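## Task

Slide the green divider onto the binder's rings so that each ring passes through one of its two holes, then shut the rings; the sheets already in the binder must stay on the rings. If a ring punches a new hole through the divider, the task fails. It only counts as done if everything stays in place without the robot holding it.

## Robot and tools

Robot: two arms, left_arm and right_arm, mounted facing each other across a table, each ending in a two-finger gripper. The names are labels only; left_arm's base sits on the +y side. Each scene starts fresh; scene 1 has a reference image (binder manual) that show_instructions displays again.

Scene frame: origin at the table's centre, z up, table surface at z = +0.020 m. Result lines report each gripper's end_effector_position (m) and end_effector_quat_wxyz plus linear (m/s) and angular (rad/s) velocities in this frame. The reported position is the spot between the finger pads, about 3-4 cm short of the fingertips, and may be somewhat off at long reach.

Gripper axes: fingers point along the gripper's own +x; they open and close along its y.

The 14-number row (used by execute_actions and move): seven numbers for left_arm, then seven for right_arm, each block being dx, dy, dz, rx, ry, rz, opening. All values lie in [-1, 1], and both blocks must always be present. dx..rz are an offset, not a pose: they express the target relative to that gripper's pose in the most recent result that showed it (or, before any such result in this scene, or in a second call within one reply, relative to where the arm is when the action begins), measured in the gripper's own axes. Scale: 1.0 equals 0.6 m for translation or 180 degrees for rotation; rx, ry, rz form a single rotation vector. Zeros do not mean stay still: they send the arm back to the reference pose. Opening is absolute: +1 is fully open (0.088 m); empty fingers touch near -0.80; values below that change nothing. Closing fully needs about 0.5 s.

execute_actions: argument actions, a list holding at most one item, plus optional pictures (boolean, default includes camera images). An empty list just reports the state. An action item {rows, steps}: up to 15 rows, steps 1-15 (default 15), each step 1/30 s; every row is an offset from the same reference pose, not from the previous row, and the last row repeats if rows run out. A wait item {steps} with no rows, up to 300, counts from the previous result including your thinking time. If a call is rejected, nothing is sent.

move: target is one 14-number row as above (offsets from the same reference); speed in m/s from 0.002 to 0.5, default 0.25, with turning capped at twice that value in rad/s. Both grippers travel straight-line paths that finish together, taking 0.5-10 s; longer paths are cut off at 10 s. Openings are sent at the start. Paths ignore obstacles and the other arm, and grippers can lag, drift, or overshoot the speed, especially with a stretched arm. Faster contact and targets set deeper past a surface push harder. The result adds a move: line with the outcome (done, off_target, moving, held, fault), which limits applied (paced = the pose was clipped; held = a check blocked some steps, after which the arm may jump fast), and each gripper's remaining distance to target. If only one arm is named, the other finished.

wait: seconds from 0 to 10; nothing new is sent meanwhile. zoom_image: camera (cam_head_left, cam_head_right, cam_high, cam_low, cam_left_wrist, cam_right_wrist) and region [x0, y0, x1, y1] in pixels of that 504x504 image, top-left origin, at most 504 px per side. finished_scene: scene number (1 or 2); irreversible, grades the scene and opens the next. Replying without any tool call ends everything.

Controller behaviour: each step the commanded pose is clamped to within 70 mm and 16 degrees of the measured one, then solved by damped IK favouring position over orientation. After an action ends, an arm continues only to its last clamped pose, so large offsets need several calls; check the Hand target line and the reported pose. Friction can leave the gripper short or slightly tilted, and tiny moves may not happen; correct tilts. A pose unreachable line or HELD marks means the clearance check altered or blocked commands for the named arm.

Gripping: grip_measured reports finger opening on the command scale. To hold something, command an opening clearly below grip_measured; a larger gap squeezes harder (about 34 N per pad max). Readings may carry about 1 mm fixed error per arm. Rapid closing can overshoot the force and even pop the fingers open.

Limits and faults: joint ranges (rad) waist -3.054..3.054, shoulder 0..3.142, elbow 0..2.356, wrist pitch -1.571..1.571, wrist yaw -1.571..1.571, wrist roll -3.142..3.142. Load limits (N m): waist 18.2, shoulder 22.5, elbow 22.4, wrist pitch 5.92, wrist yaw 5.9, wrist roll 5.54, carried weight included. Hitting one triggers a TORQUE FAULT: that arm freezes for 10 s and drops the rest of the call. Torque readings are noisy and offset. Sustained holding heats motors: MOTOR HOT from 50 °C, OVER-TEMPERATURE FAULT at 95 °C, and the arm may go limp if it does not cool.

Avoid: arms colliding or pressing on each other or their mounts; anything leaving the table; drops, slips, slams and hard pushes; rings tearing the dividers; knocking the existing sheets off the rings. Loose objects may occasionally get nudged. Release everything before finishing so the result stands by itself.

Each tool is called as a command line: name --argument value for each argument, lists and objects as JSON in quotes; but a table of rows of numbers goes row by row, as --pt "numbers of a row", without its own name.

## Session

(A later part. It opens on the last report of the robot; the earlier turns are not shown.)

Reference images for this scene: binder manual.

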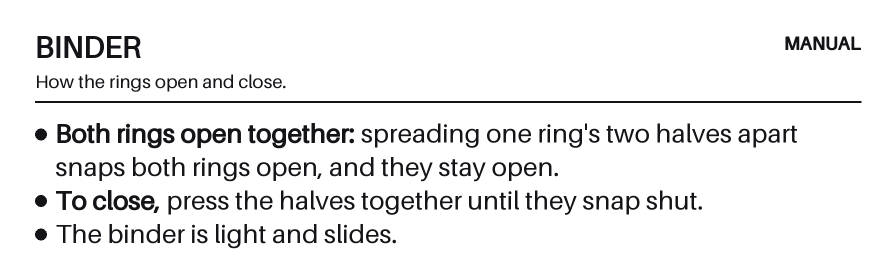

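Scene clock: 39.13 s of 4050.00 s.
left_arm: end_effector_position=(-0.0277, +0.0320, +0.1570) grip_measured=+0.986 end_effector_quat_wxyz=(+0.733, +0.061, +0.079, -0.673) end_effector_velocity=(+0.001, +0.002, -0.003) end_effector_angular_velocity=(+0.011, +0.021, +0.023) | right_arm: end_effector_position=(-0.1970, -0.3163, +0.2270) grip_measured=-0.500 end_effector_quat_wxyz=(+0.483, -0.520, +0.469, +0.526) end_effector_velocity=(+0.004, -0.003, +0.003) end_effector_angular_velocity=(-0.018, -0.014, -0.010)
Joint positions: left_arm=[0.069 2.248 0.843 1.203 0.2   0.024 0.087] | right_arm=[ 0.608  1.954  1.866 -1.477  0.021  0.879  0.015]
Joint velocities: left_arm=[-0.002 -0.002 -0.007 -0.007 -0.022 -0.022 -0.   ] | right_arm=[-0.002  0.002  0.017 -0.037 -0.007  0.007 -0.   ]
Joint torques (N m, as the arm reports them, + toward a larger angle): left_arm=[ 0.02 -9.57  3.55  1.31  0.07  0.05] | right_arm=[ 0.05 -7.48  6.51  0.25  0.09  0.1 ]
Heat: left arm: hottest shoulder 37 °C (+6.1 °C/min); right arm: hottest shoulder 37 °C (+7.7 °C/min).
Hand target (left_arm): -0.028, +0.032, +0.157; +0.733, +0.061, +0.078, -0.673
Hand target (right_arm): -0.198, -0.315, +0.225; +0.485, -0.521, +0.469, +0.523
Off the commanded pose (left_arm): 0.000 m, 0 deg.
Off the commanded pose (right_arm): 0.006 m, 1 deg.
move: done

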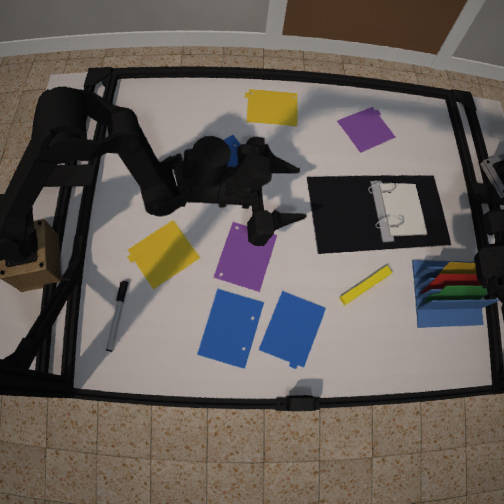

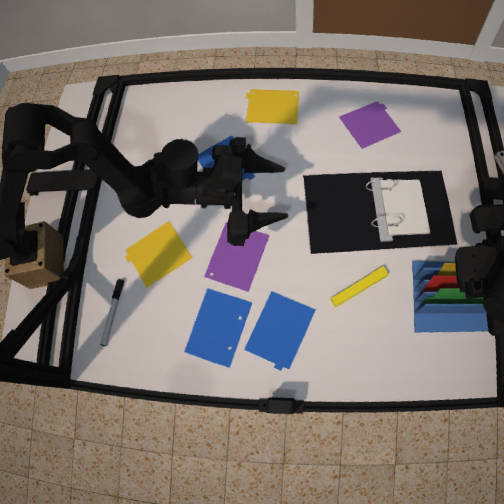

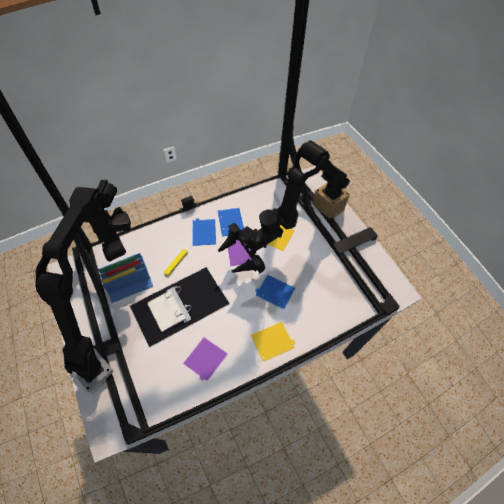

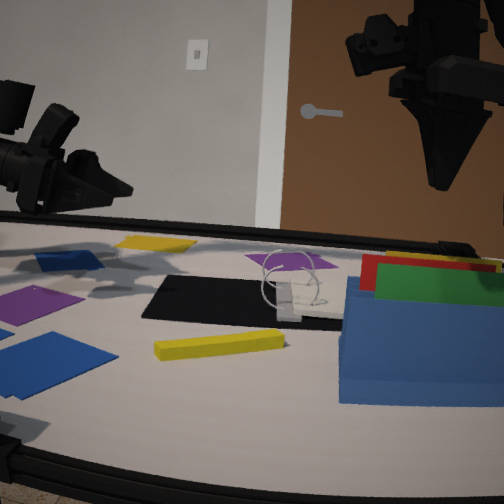

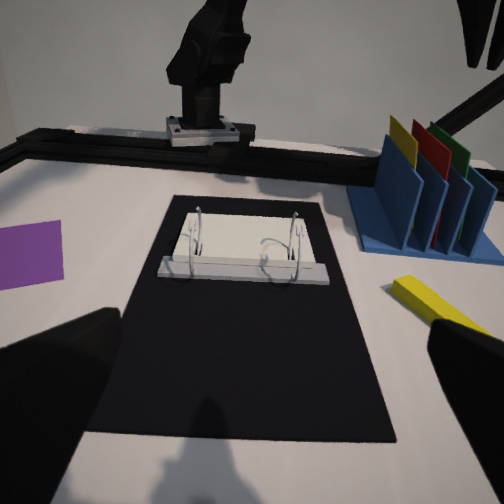

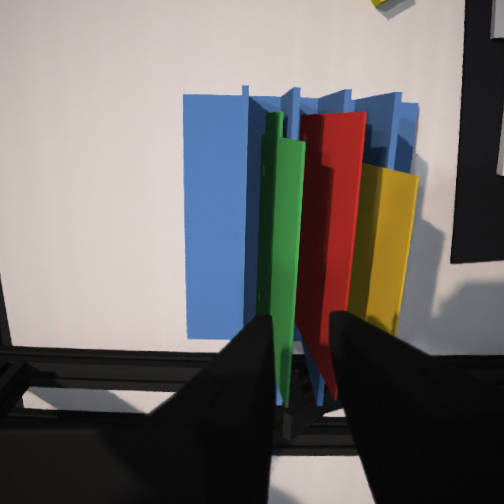

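move --target '[0,0,0,0,0,0,1,0.1,-0.01,-0.027,0.017,0.007,0,-0.45]' --speed 0.12

Scene clock: 42.57 s of 4050.00 s.
left_arm: end_effector_position=(-0.0277, +0.0320, +0.1570) grip_measured=+0.986 end_effector_quat_wxyz=(+0.733, +0.061, +0.079, -0.673) end_effector_velocity=(+0.002, +0.003, -0.005) end_effector_angular_velocity=(+0.017, -0.004, +0.008) | right_arm: end_effector_position=(-0.1902, -0.3281, +0.1651) grip_measured=-0.450 end_effector_quat_wxyz=(+0.493, -0.514, +0.487, +0.506) end_effector_velocity=(+0.001, -0.001, +0.010) end_effector_angular_velocity=(+0.006, +0.022, +0.005)
Joint positions: left_arm=[0.069 2.248 0.843 1.203 0.2   0.024 0.087] | right_arm=[ 0.618  1.915  1.566 -1.234  0.007  0.943  0.017]
Joint velocities: left_arm=[ 0.002  0.002 -0.007 -0.007 -0.007  0.007 -0.   ] | right_arm=[-0.002 -0.027  0.002 -0.007 -0.007 -0.007 -0.   ]
Joint torques (N m, as the arm reports them, + toward a larger angle): left_arm=[-0.01 -9.59  3.54  1.29  0.07  0.05] | right_arm=[ 0.26 -9.8   4.4   0.43 -0.04  0.11]
Heat: left arm: hottest shoulder 37 °C (+5.6 °C/min); right arm: hottest shoulder 37 °C (+7.0 °C/min).
Hand target (left_arm): -0.028, +0.032, +0.157; +0.733, +0.061, +0.078, -0.673
Hand target (right_arm): -0.189, -0.330, +0.166; +0.492, -0.512, +0.488, +0.507
Off the commanded pose (left_arm): 0.000 m, 0 deg.
Off the commanded pose (right_arm): 0.003 m, 0 deg.
move: done

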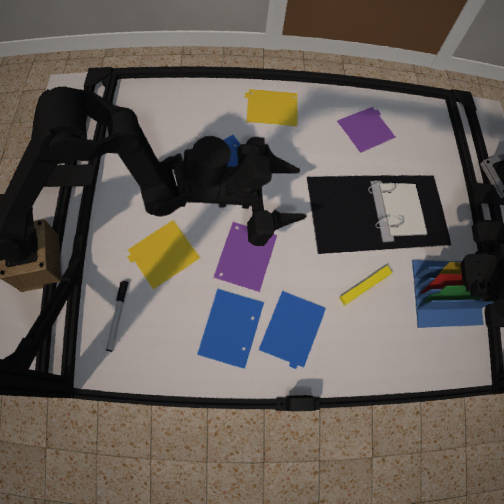

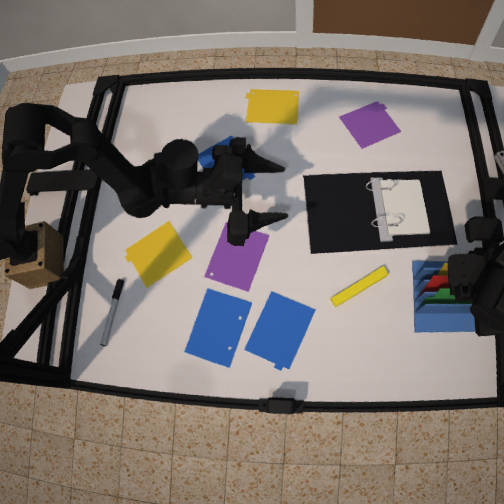

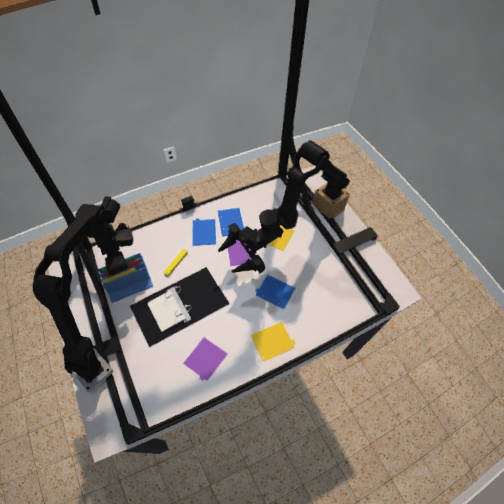

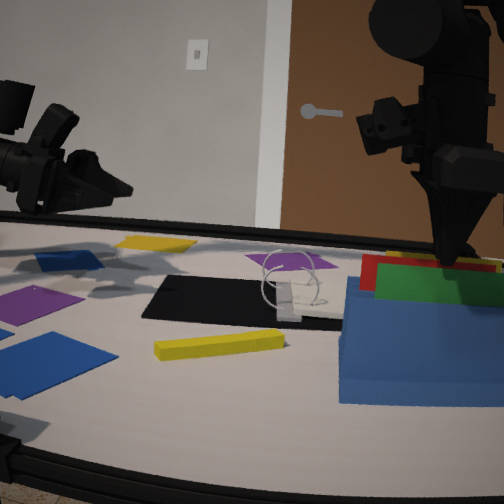

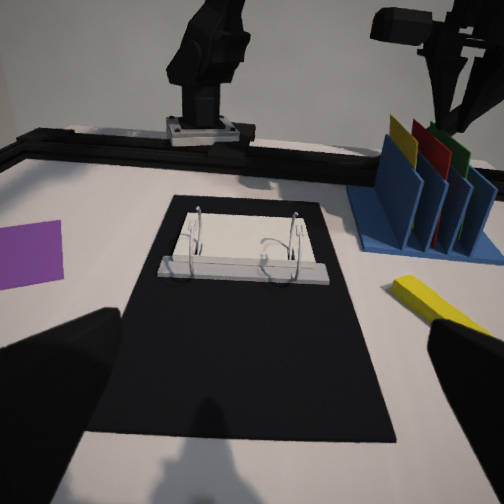

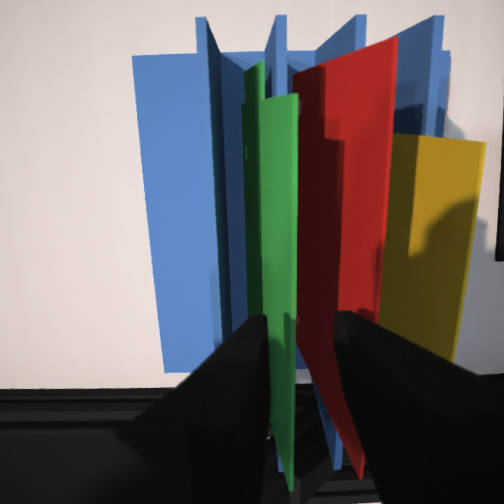

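execute_actions --actions '[]'

Scene clock: 57.07 s of 4050.00 s.
left_arm: end_effector_position=(-0.0277, +0.0320, +0.1568) grip_measured=+0.986 end_effector_quat_wxyz=(+0.733, +0.061, +0.079, -0.673) end_effector_velocity=(+0.002, +0.001, -0.004) end_effector_angular_velocity=(+0.012, +0.006, +0.021) | right_arm: end_effector_position=(-0.1903, -0.3280, +0.1654) grip_measured=-0.450 end_effector_quat_wxyz=(+0.493, -0.513, +0.487, +0.507) end_effector_velocity=(+0.002, -0.001, +0.002) end_effector_angular_velocity=(-0.007, +0.002, -0.010)
Joint positions: left_arm=[0.069 2.248 0.843 1.203 0.2   0.024 0.087] | right_arm=[ 0.618  1.914  1.565 -1.233  0.007  0.943  0.017]
Joint velocities: left_arm=[-0.002  0.002 -0.002 -0.007 -0.022 -0.007 -0.   ] | right_arm=[-0.002 -0.007 -0.002 -0.007 -0.007  0.007 -0.   ]
Joint torques (N m, as the arm reports them, + toward a larger angle): left_arm=[-0.01 -9.58  3.56  1.3   0.08  0.04] | right_arm=[ 0.26 -9.73  4.49  0.44 -0.04  0.1 ]
Heat: left arm: hottest shoulder 38 °C (+5.3 °C/min); right arm: hottest shoulder 40 °C (+8.4 °C/min).
Hand target (left_arm): -0.028, +0.032, +0.157; +0.733, +0.061, +0.079, -0.673
Hand target (right_arm): -0.189, -0.330, +0.166; +0.492, -0.513, +0.488, +0.507
Off the commanded pose (left_arm): 0.000 m, 0 deg.
Off the commanded pose (right_arm): 0.003 m, 0 deg.
Steps of this call (steps 1 to 90: nothing new was sent; then 11.50 s passed at rest). Readings (end_effector_position):
1: left_arm (-0.0277, +0.0320, +0.1570) | right_arm (-0.1903, -0.3280, +0.1654)
2: left_arm (-0.0277, +0.0320, +0.1570) | right_arm (-0.1903, -0.3280, +0.1655)
4: left_arm (-0.0277, +0.0320, +0.1570) | right_arm (-0.1904, -0.3280, +0.1655)
8: left_arm (-0.0277, +0.0320, +0.1570) | right_arm (-0.1903, -0.3280, +0.1654)
90: the state above

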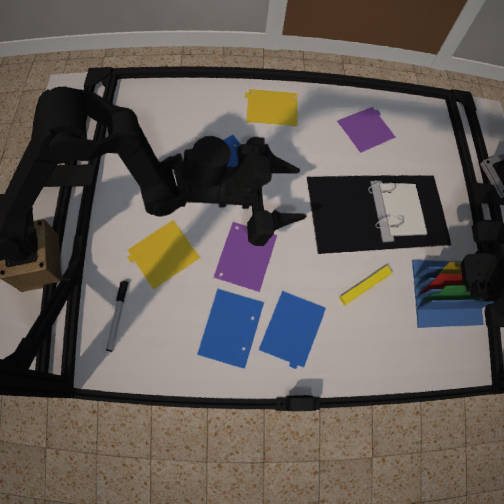

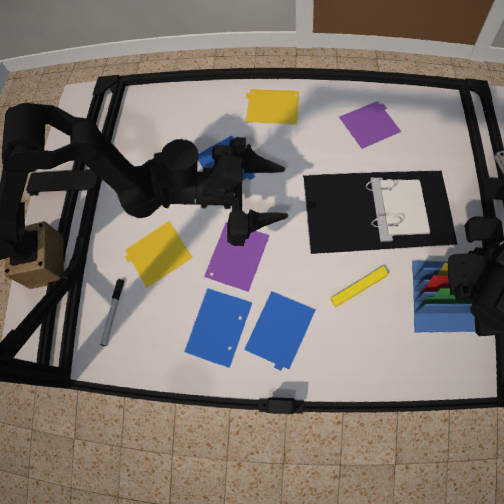

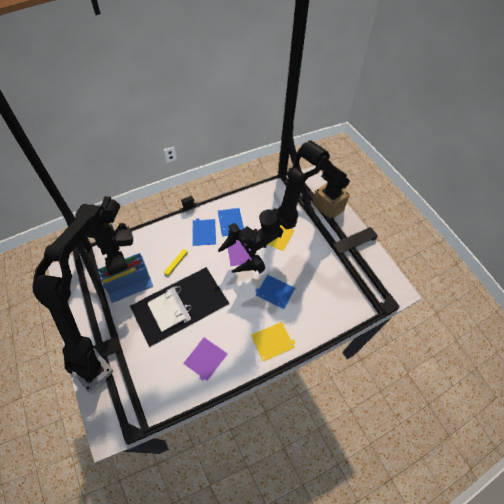

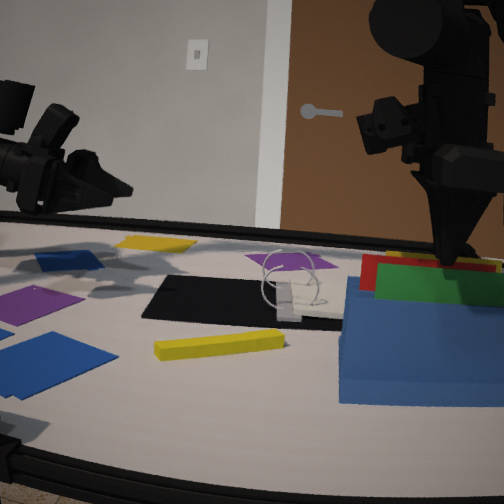

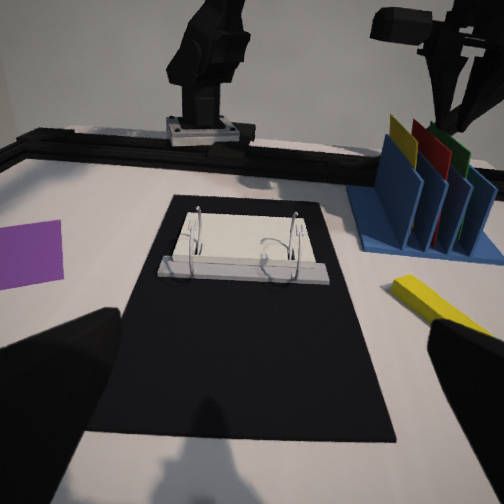

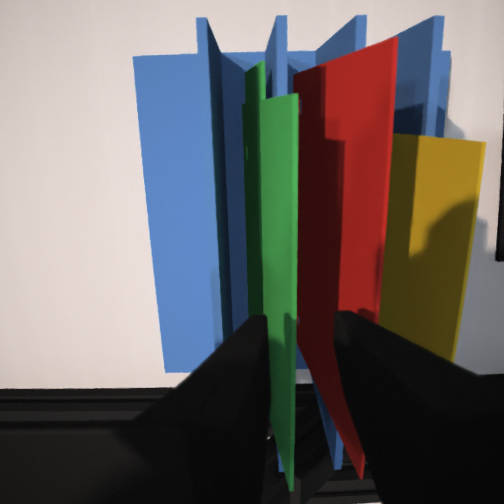

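move --target '[0,0,0,0,0,0,1,0.028,0,0,0,0,0,-0.45]' --speed 0.03

Scene clock: 59.90 s of 4050.00 s.
left_arm: end_effector_position=(-0.0277, +0.0320, +0.1568) grip_measured=+0.986 end_effector_quat_wxyz=(+0.733, +0.061, +0.079, -0.673) end_effector_velocity=(-0.003, +0.000, -0.001) end_effector_angular_velocity=(+0.005, +0.025, -0.005) | right_arm: end_effector_position=(-0.1919, -0.3270, +0.1541) grip_measured=-0.450 end_effector_quat_wxyz=(+0.492, -0.508, +0.488, +0.512) end_effector_velocity=(+0.002, -0.001, +0.000) end_effector_angular_velocity=(-0.010, -0.002, +0.005)
Joint positions: left_arm=[0.069 2.248 0.843 1.203 0.2   0.024 0.087] | right_arm=[ 0.618  1.913  1.519 -1.171  0.007  0.943  0.017]
Joint velocities: left_arm=[-0.002 -0.002 -0.002 -0.007  0.007 -0.022 -0.   ] | right_arm=[-0.002 -0.002 -0.002 -0.007 -0.007 -0.007  0.   ]
Joint torques (N m, as the arm reports them, + toward a larger angle): left_arm=[-0.03 -9.55  3.54  1.3   0.08  0.04] | right_arm=[-0.03 -7.54  4.48  0.4   0.04  0.02]
Heat: left arm: hottest shoulder 39 °C (+6.0 °C/min); right arm: hottest shoulder 40 °C (+8.0 °C/min).
Hand target (left_arm): -0.028, +0.032, +0.157; +0.733, +0.061, +0.079, -0.673
Hand target (right_arm): -0.190, -0.328, +0.149; +0.493, -0.513, +0.487, +0.507
Off the commanded pose (left_arm): 0.000 m, 0 deg.
Off the commanded pose (right_arm): 0.006 m, 1 deg.
move: done

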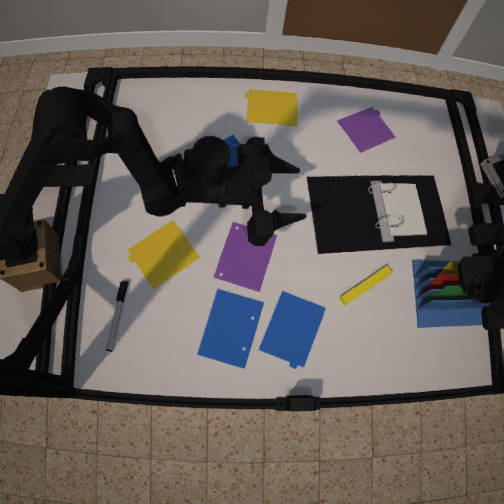

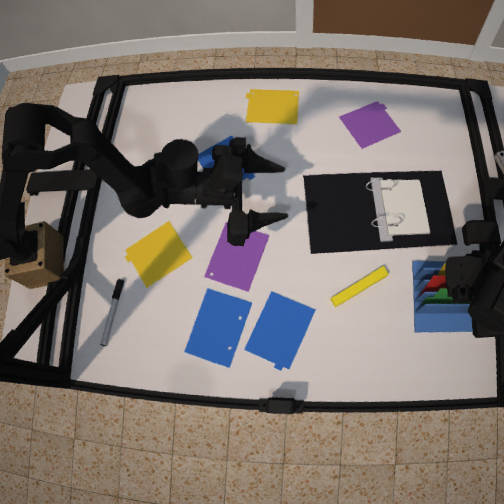

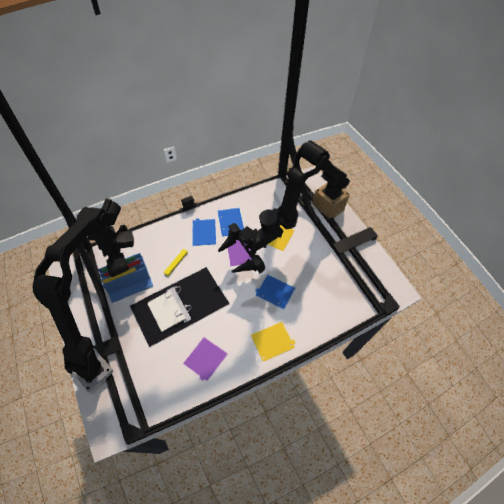

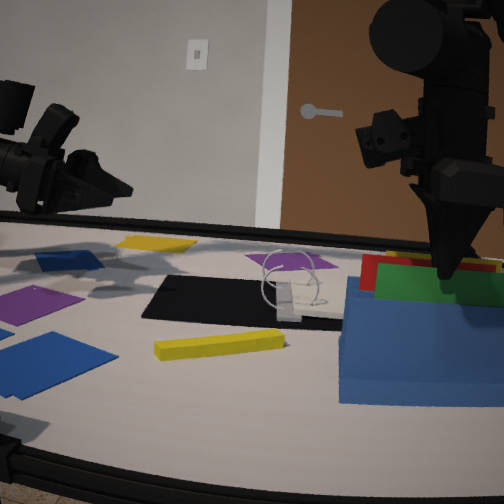

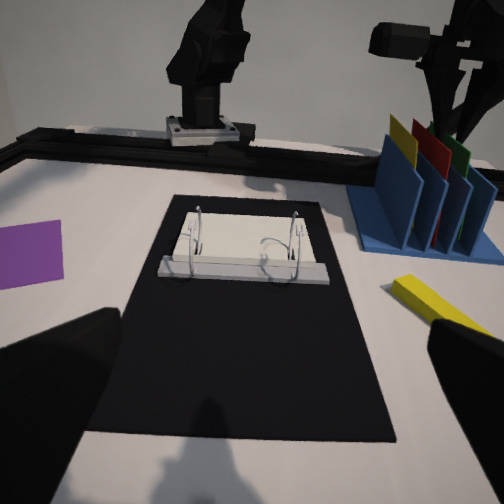

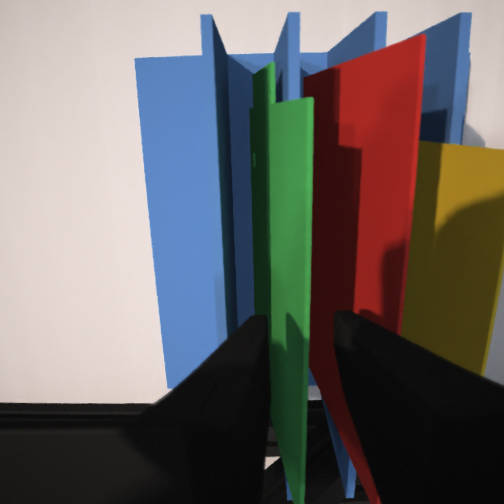

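move --target '[0,0,0,0,0,0,1,0.02,0,0,0,0,0,-0.6]' --speed 0.03

execute_actions --actions '[{"rows":[[0,0,0,0,0,0,1,0,0,0,0,0,0,-0.7],[0,0,0,0,0,0,1,0,0,0,0,0,0,-0.7],[0,0,0,0,0,0,1,0,0,0,0,0,0,-0.75],[0,0,0,0,0,0,1,0,0,0,0,0,0,-0.8],[0,0,0,0,0,0,1,0,0,0,0,0,0,-0.8],[0,0,0,0,0,0,1,0,0,0,0,0,0,-1]]}]'

Scene clock: 64.10 s of 4050.00 s.
left_arm: end_effector_position=(-0.0277, +0.0320, +0.1568) grip_measured=+0.986 end_effector_quat_wxyz=(+0.733, +0.061, +0.079, -0.673) end_effector_velocity=(-0.003, +0.000, -0.001) end_effector_angular_velocity=(+0.007, +0.008, +0.001) | right_arm: end_effector_position=(-0.1938, -0.3257, +0.1473) grip_measured=-0.600 end_effector_quat_wxyz=(+0.491, -0.502, +0.489, +0.518) end_effector_velocity=(-0.001, +0.000, -0.001) end_effector_angular_velocity=(-0.004, +0.006, +0.020)
Joint positions: left_arm=[0.069 2.248 0.843 1.203 0.2   0.024 0.087] | right_arm=[ 0.618  1.914  1.492 -1.129  0.007  0.943  0.01 ]
Joint velocities: left_arm=[-0.007 -0.002 -0.002 -0.007 -0.007 -0.007 -0.   ] | right_arm=[-0.002  0.002 -0.002  0.007 -0.007 -0.022 -0.   ]
Joint torques (N m, as the arm reports them, + toward a larger angle): left_arm=[-0.01 -9.57  3.53  1.3   0.07  0.06] | right_arm=[-0.01 -7.63  4.48  0.44  0.04  0.02]
Heat: left arm: hottest shoulder 39 °C (+6.1 °C/min); right arm: hottest shoulder 40 °C (+8.1 °C/min).
Hand target (left_arm): -0.028, +0.032, +0.157; +0.733, +0.061, +0.079, -0.673
Hand target (right_arm): -0.192, -0.327, +0.142; +0.492, -0.508, +0.488, +0.512
Off the commanded pose (left_arm): 0.000 m, 0 deg.
Off the commanded pose (right_arm): 0.006 m, 1 deg.
After step 90, 0.50 s passed at rest.
move: done

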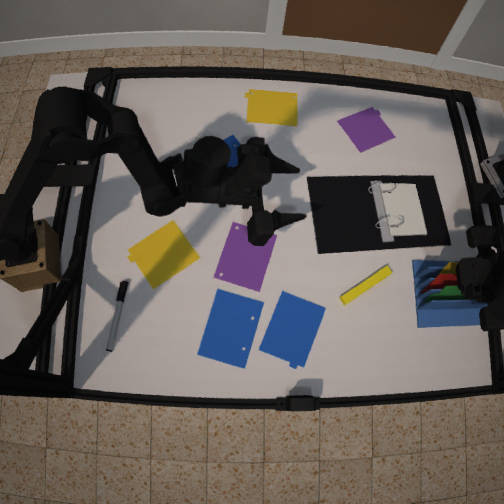

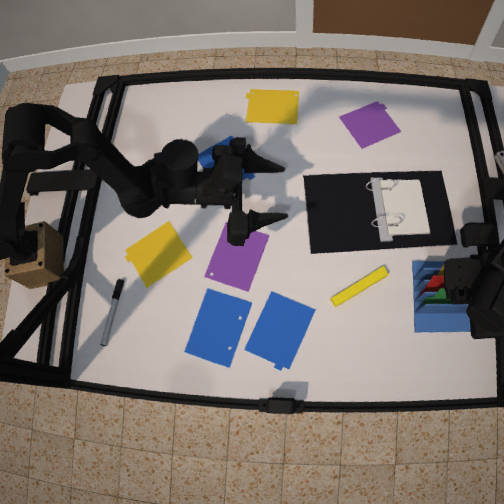

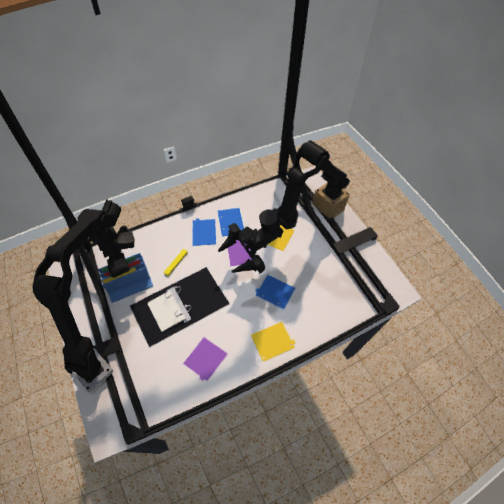

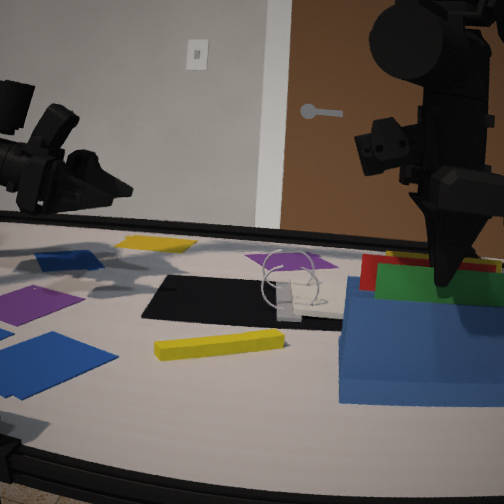

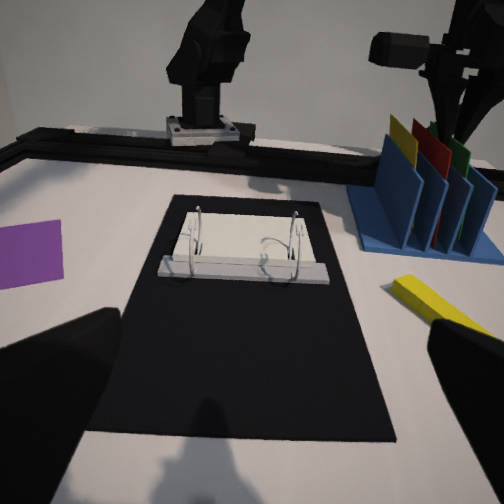

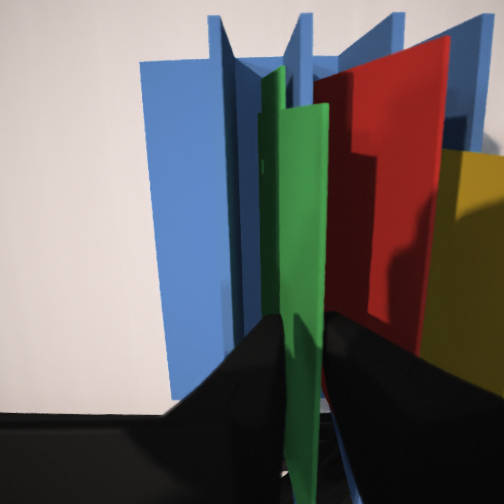

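Scene clock: 64.60 s of 4050.00 s.
left_arm: end_effector_position=(-0.0277, +0.0320, +0.1568) grip_measured=+0.986 end_effector_quat_wxyz=(+0.733, +0.061, +0.079, -0.673) end_effector_velocity=(-0.003, +0.000, -0.001) end_effector_angular_velocity=(+0.008, -0.006, -0.002) | right_arm: end_effector_position=(-0.1940, -0.3258, +0.1474) grip_measured=-0.789 end_effector_quat_wxyz=(+0.491, -0.502, +0.490, +0.517) end_effector_velocity=(+0.000, -0.003, +0.000) end_effector_angular_velocity=(-0.022, +0.006, -0.009)
Joint positions: left_arm=[0.069 2.248 0.843 1.203 0.2   0.024 0.087] | right_arm=[ 0.619  1.914  1.493 -1.128  0.006  0.945  0.   ]
Joint velocities: left_arm=[-0.007 -0.002 -0.002 -0.007 -0.007  0.007  0.   ] | right_arm=[-0.002 -0.002 -0.002 -0.007 -0.022  0.007 -0.   ]
Joint torques (N m, as the arm reports them, + toward a larger angle): left_arm=[ 0.   -9.55  3.56  1.31  0.08  0.05] | right_arm=[-0.02 -8.61  5.57  0.33  0.11 -0.01]
Heat: left arm: hottest shoulder 39 °C (+6.0 °C/min); right arm: hottest shoulder 40 °C (+8.1 °C/min).
Hand target (left_arm): -0.028, +0.032, +0.157; +0.733, +0.061, +0.079, -0.673
Hand target (right_arm): -0.194, -0.326, +0.147; +0.491, -0.502, +0.489, +0.518
Off the commanded pose (left_arm): 0.000 m, 0 deg.
Off the commanded pose (right_arm): 0.000 m, 0 deg.
Steps of this call (steps 1 to 15: all 15 steps of this action). Readings (end_effector_position):
1: left_arm (-0.0277, +0.0320, +0.1568) | right_arm (-0.1938, -0.3257, +0.1473)
2: left_arm (-0.0277, +0.0320, +0.1568) | right_arm (-0.1938, -0.3257, +0.1473)
4: left_arm (-0.0277, +0.0320, +0.1568) | right_arm (-0.1938, -0.3257, +0.1473)
8: left_arm (-0.0277, +0.0320, +0.1568) | right_arm (-0.1945, -0.3258, +0.1474)
15: the state above

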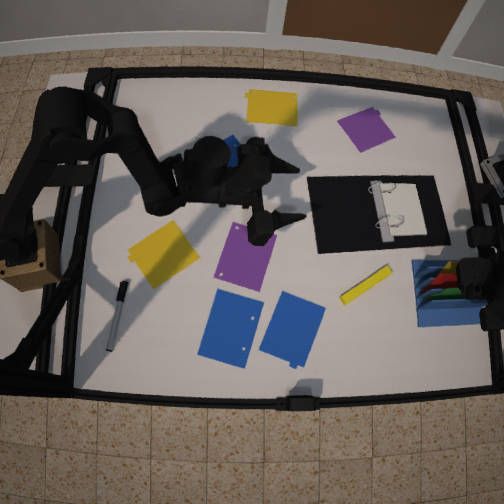

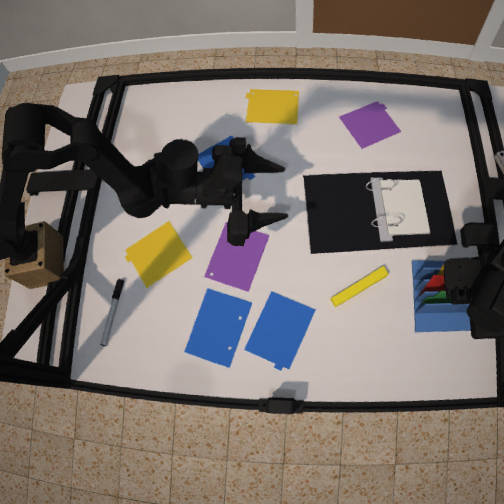

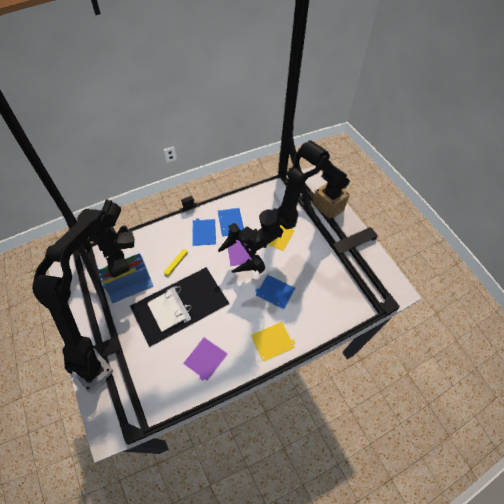

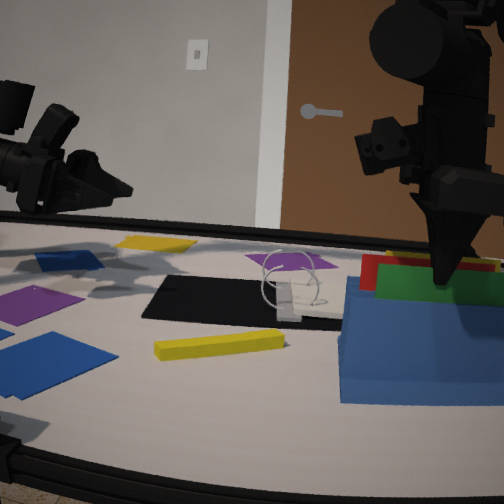

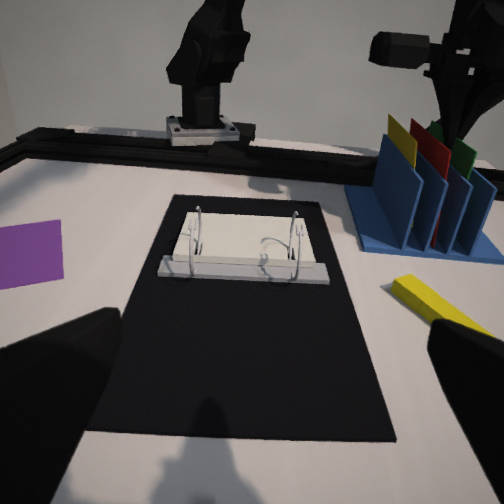

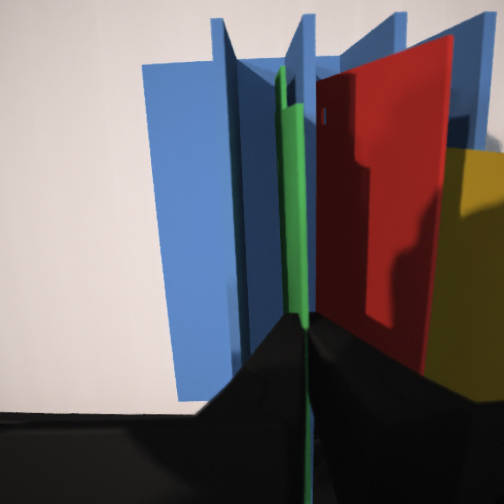

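move --target '[0,0,0,0,0,0,1,-0.185,0.006,0,0,0,0,-1]' --speed 0.09

Scene clock: 69.30 s of 4050.00 s.
left_arm: end_effector_position=(-0.0277, +0.0321, +0.1566) grip_measured=+0.986 end_effector_quat_wxyz=(+0.733, +0.061, +0.079, -0.673) end_effector_velocity=(-0.001, +0.003, -0.006) end_effector_angular_velocity=(+0.026, +0.013, +0.006) | right_arm: end_effector_position=(-0.1934, -0.3292, +0.2601) grip_measured=-0.789 end_effector_quat_wxyz=(+0.490, -0.500, +0.490, +0.519) end_effector_velocity=(+0.007, -0.000, -0.010) end_effector_angular_velocity=(-0.030, -0.059, -0.015)
Joint positions: left_arm=[0.069 2.249 0.843 1.203 0.2   0.024 0.087] | right_arm=[ 0.625  1.92   1.952 -1.576  0.006  0.951  0.   ]
Joint velocities: left_arm=[-0.002 -0.002 -0.007 -0.022 -0.007 -0.007  0.   ] | right_arm=[-0.007  0.027 -0.002 -0.037  0.007  0.007 -0.   ]
Joint torques (N m, as the arm reports them, + toward a larger angle): left_arm=[ 0.   -9.58  3.56  1.3   0.07  0.05] | right_arm=[ 0.34 -7.54  6.63  0.26  0.06  0.09]
Heat: left arm: hottest shoulder 39 °C (+7.1 °C/min); right arm: hottest shoulder 40 °C (+9.1 °C/min).
Hand target (left_arm): -0.028, +0.032, +0.157; +0.733, +0.061, +0.079, -0.673
Hand target (right_arm): -0.195, -0.329, +0.258; +0.491, -0.502, +0.489, +0.518
Off the commanded pose (left_arm): 0.000 m, 0 deg.
Off the commanded pose (right_arm): 0.003 m, 0 deg.
joint sent to its limit (right arm) — the command would take joint 4 (wrist pitch) past its lower limit, so that joint was sent only as far as its limit.
move: done

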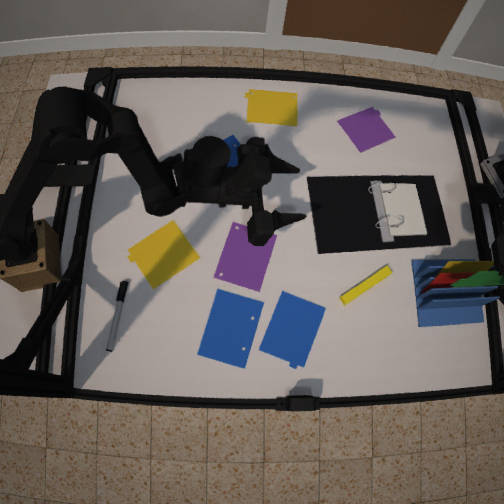

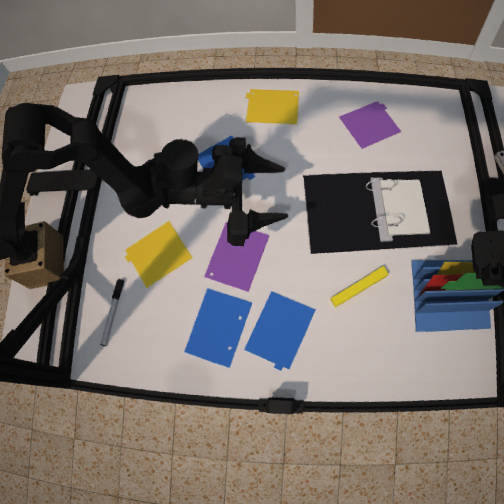

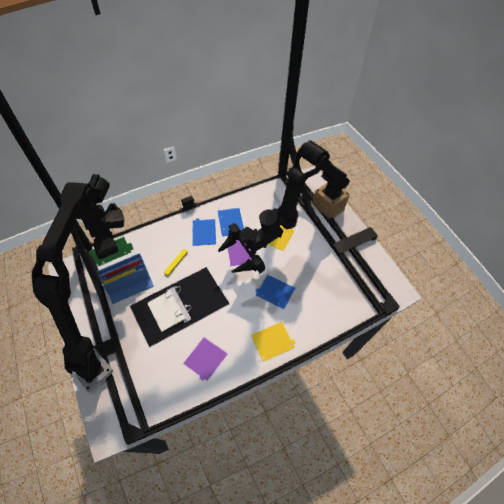

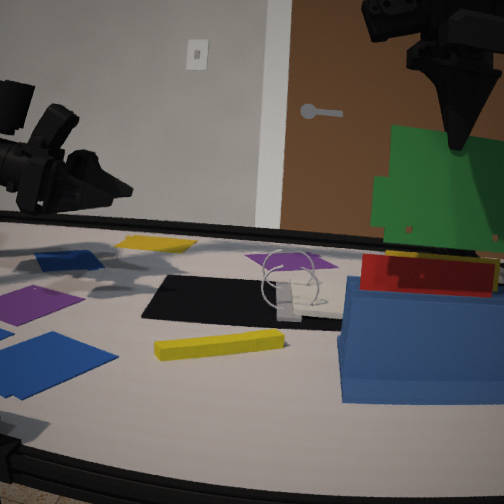

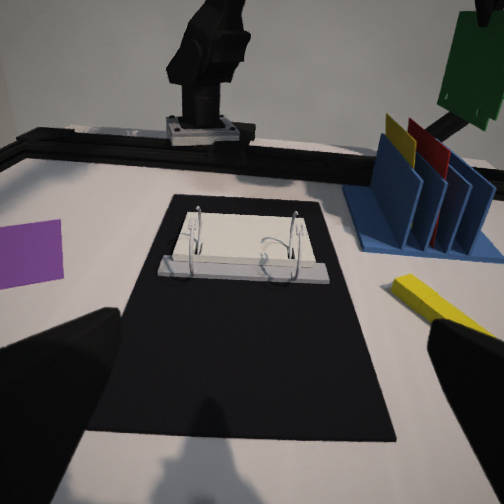

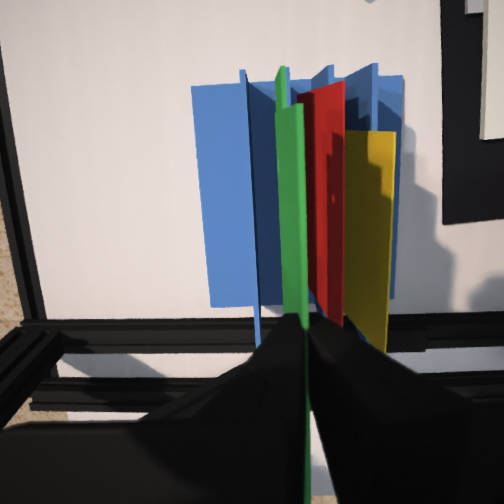

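move --target '[0,0,0,0,0,0,1,0.0,-0.32,0.235,-0.51,0,0,-1]' --speed 0.15

Scene clock: 80.87 s of 4050.00 s.
left_arm: end_effector_position=(-0.0277, +0.0322, +0.1563) grip_measured=+0.986 end_effector_quat_wxyz=(+0.733, +0.061, +0.079, -0.673) end_effector_velocity=(+0.002, -0.000, +0.000) end_effector_angular_velocity=(+0.003, +0.004, +0.021) | right_arm: end_effector_position=(-0.0078, -0.1842, +0.2608) grip_measured=-0.789 end_effector_quat_wxyz=(-0.015, -0.697, -0.033, +0.716) end_effector_velocity=(+0.003, -0.004, +0.001) end_effector_angular_velocity=(-0.013, -0.013, +0.034)
Joint positions: left_arm=[0.069 2.249 0.842 1.203 0.2   0.024 0.087] | right_arm=[-0.051  1.927  1.964 -1.578 -0.02  -1.325  0.   ]
Joint velocities: left_arm=[-0.002 -0.002  0.002 -0.007 -0.022 -0.007 -0.   ] | right_arm=[-0.002 -0.002  0.002 -0.022  0.007 -0.037  0.   ]
Joint torques (N m, as the arm reports them, + toward a larger angle): left_arm=[-0.03 -9.63  3.57  1.31  0.07  0.04] | right_arm=[-0.11 -7.22  6.39  0.3  -0.1  -0.03]
Heat: left arm: hottest shoulder 40 °C (+5.1 °C/min); right arm: hottest shoulder 40 °C (+7.1 °C/min).
Hand target (left_arm): -0.028, +0.032, +0.157; +0.733, +0.061, +0.079, -0.673
Hand target (right_arm): -0.008, -0.182, +0.259; +0.017, +0.697, +0.032, -0.717
Off the commanded pose (left_arm): 0.000 m, 0 deg.
Off the commanded pose (right_arm): 0.004 m, 1 deg.
joint sent to its limit (right arm) — the command would take joint 4 (wrist pitch) past its lower limit, so that joint was sent only as far as its limit.
move: done

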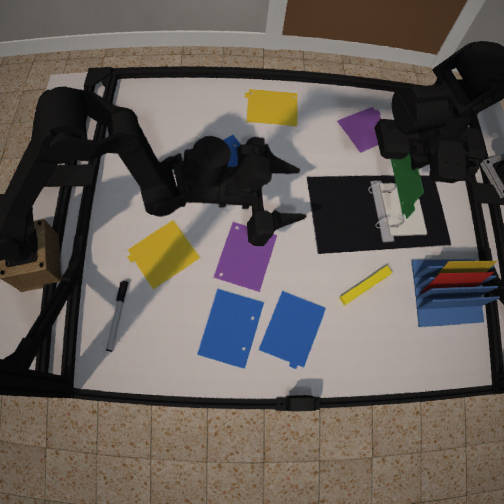

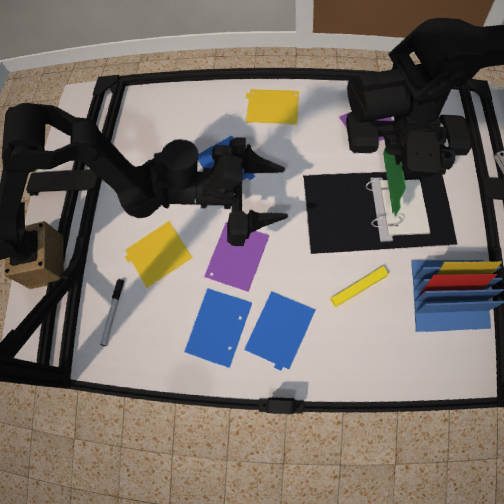

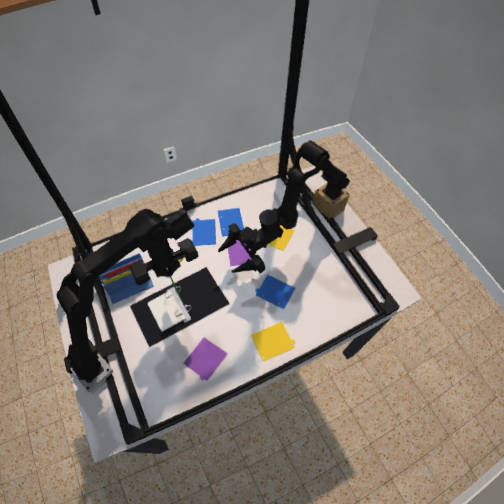

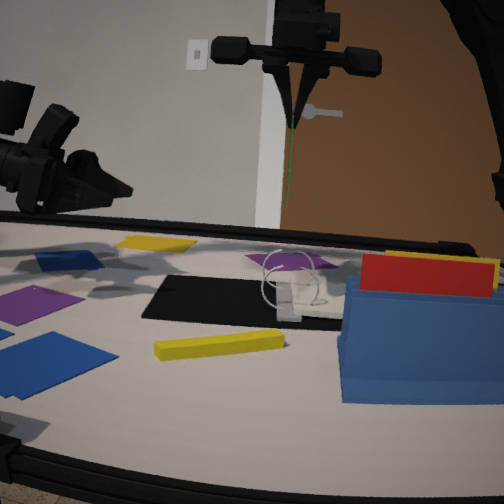

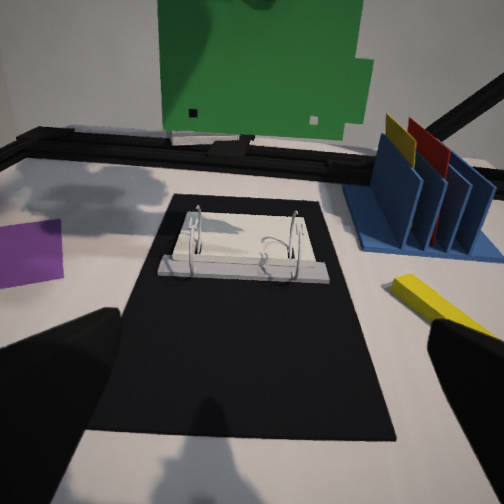

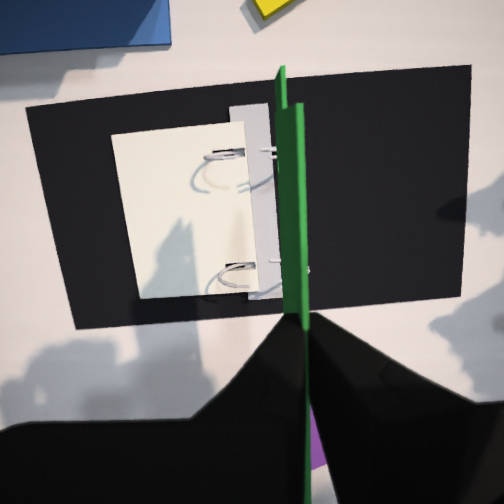

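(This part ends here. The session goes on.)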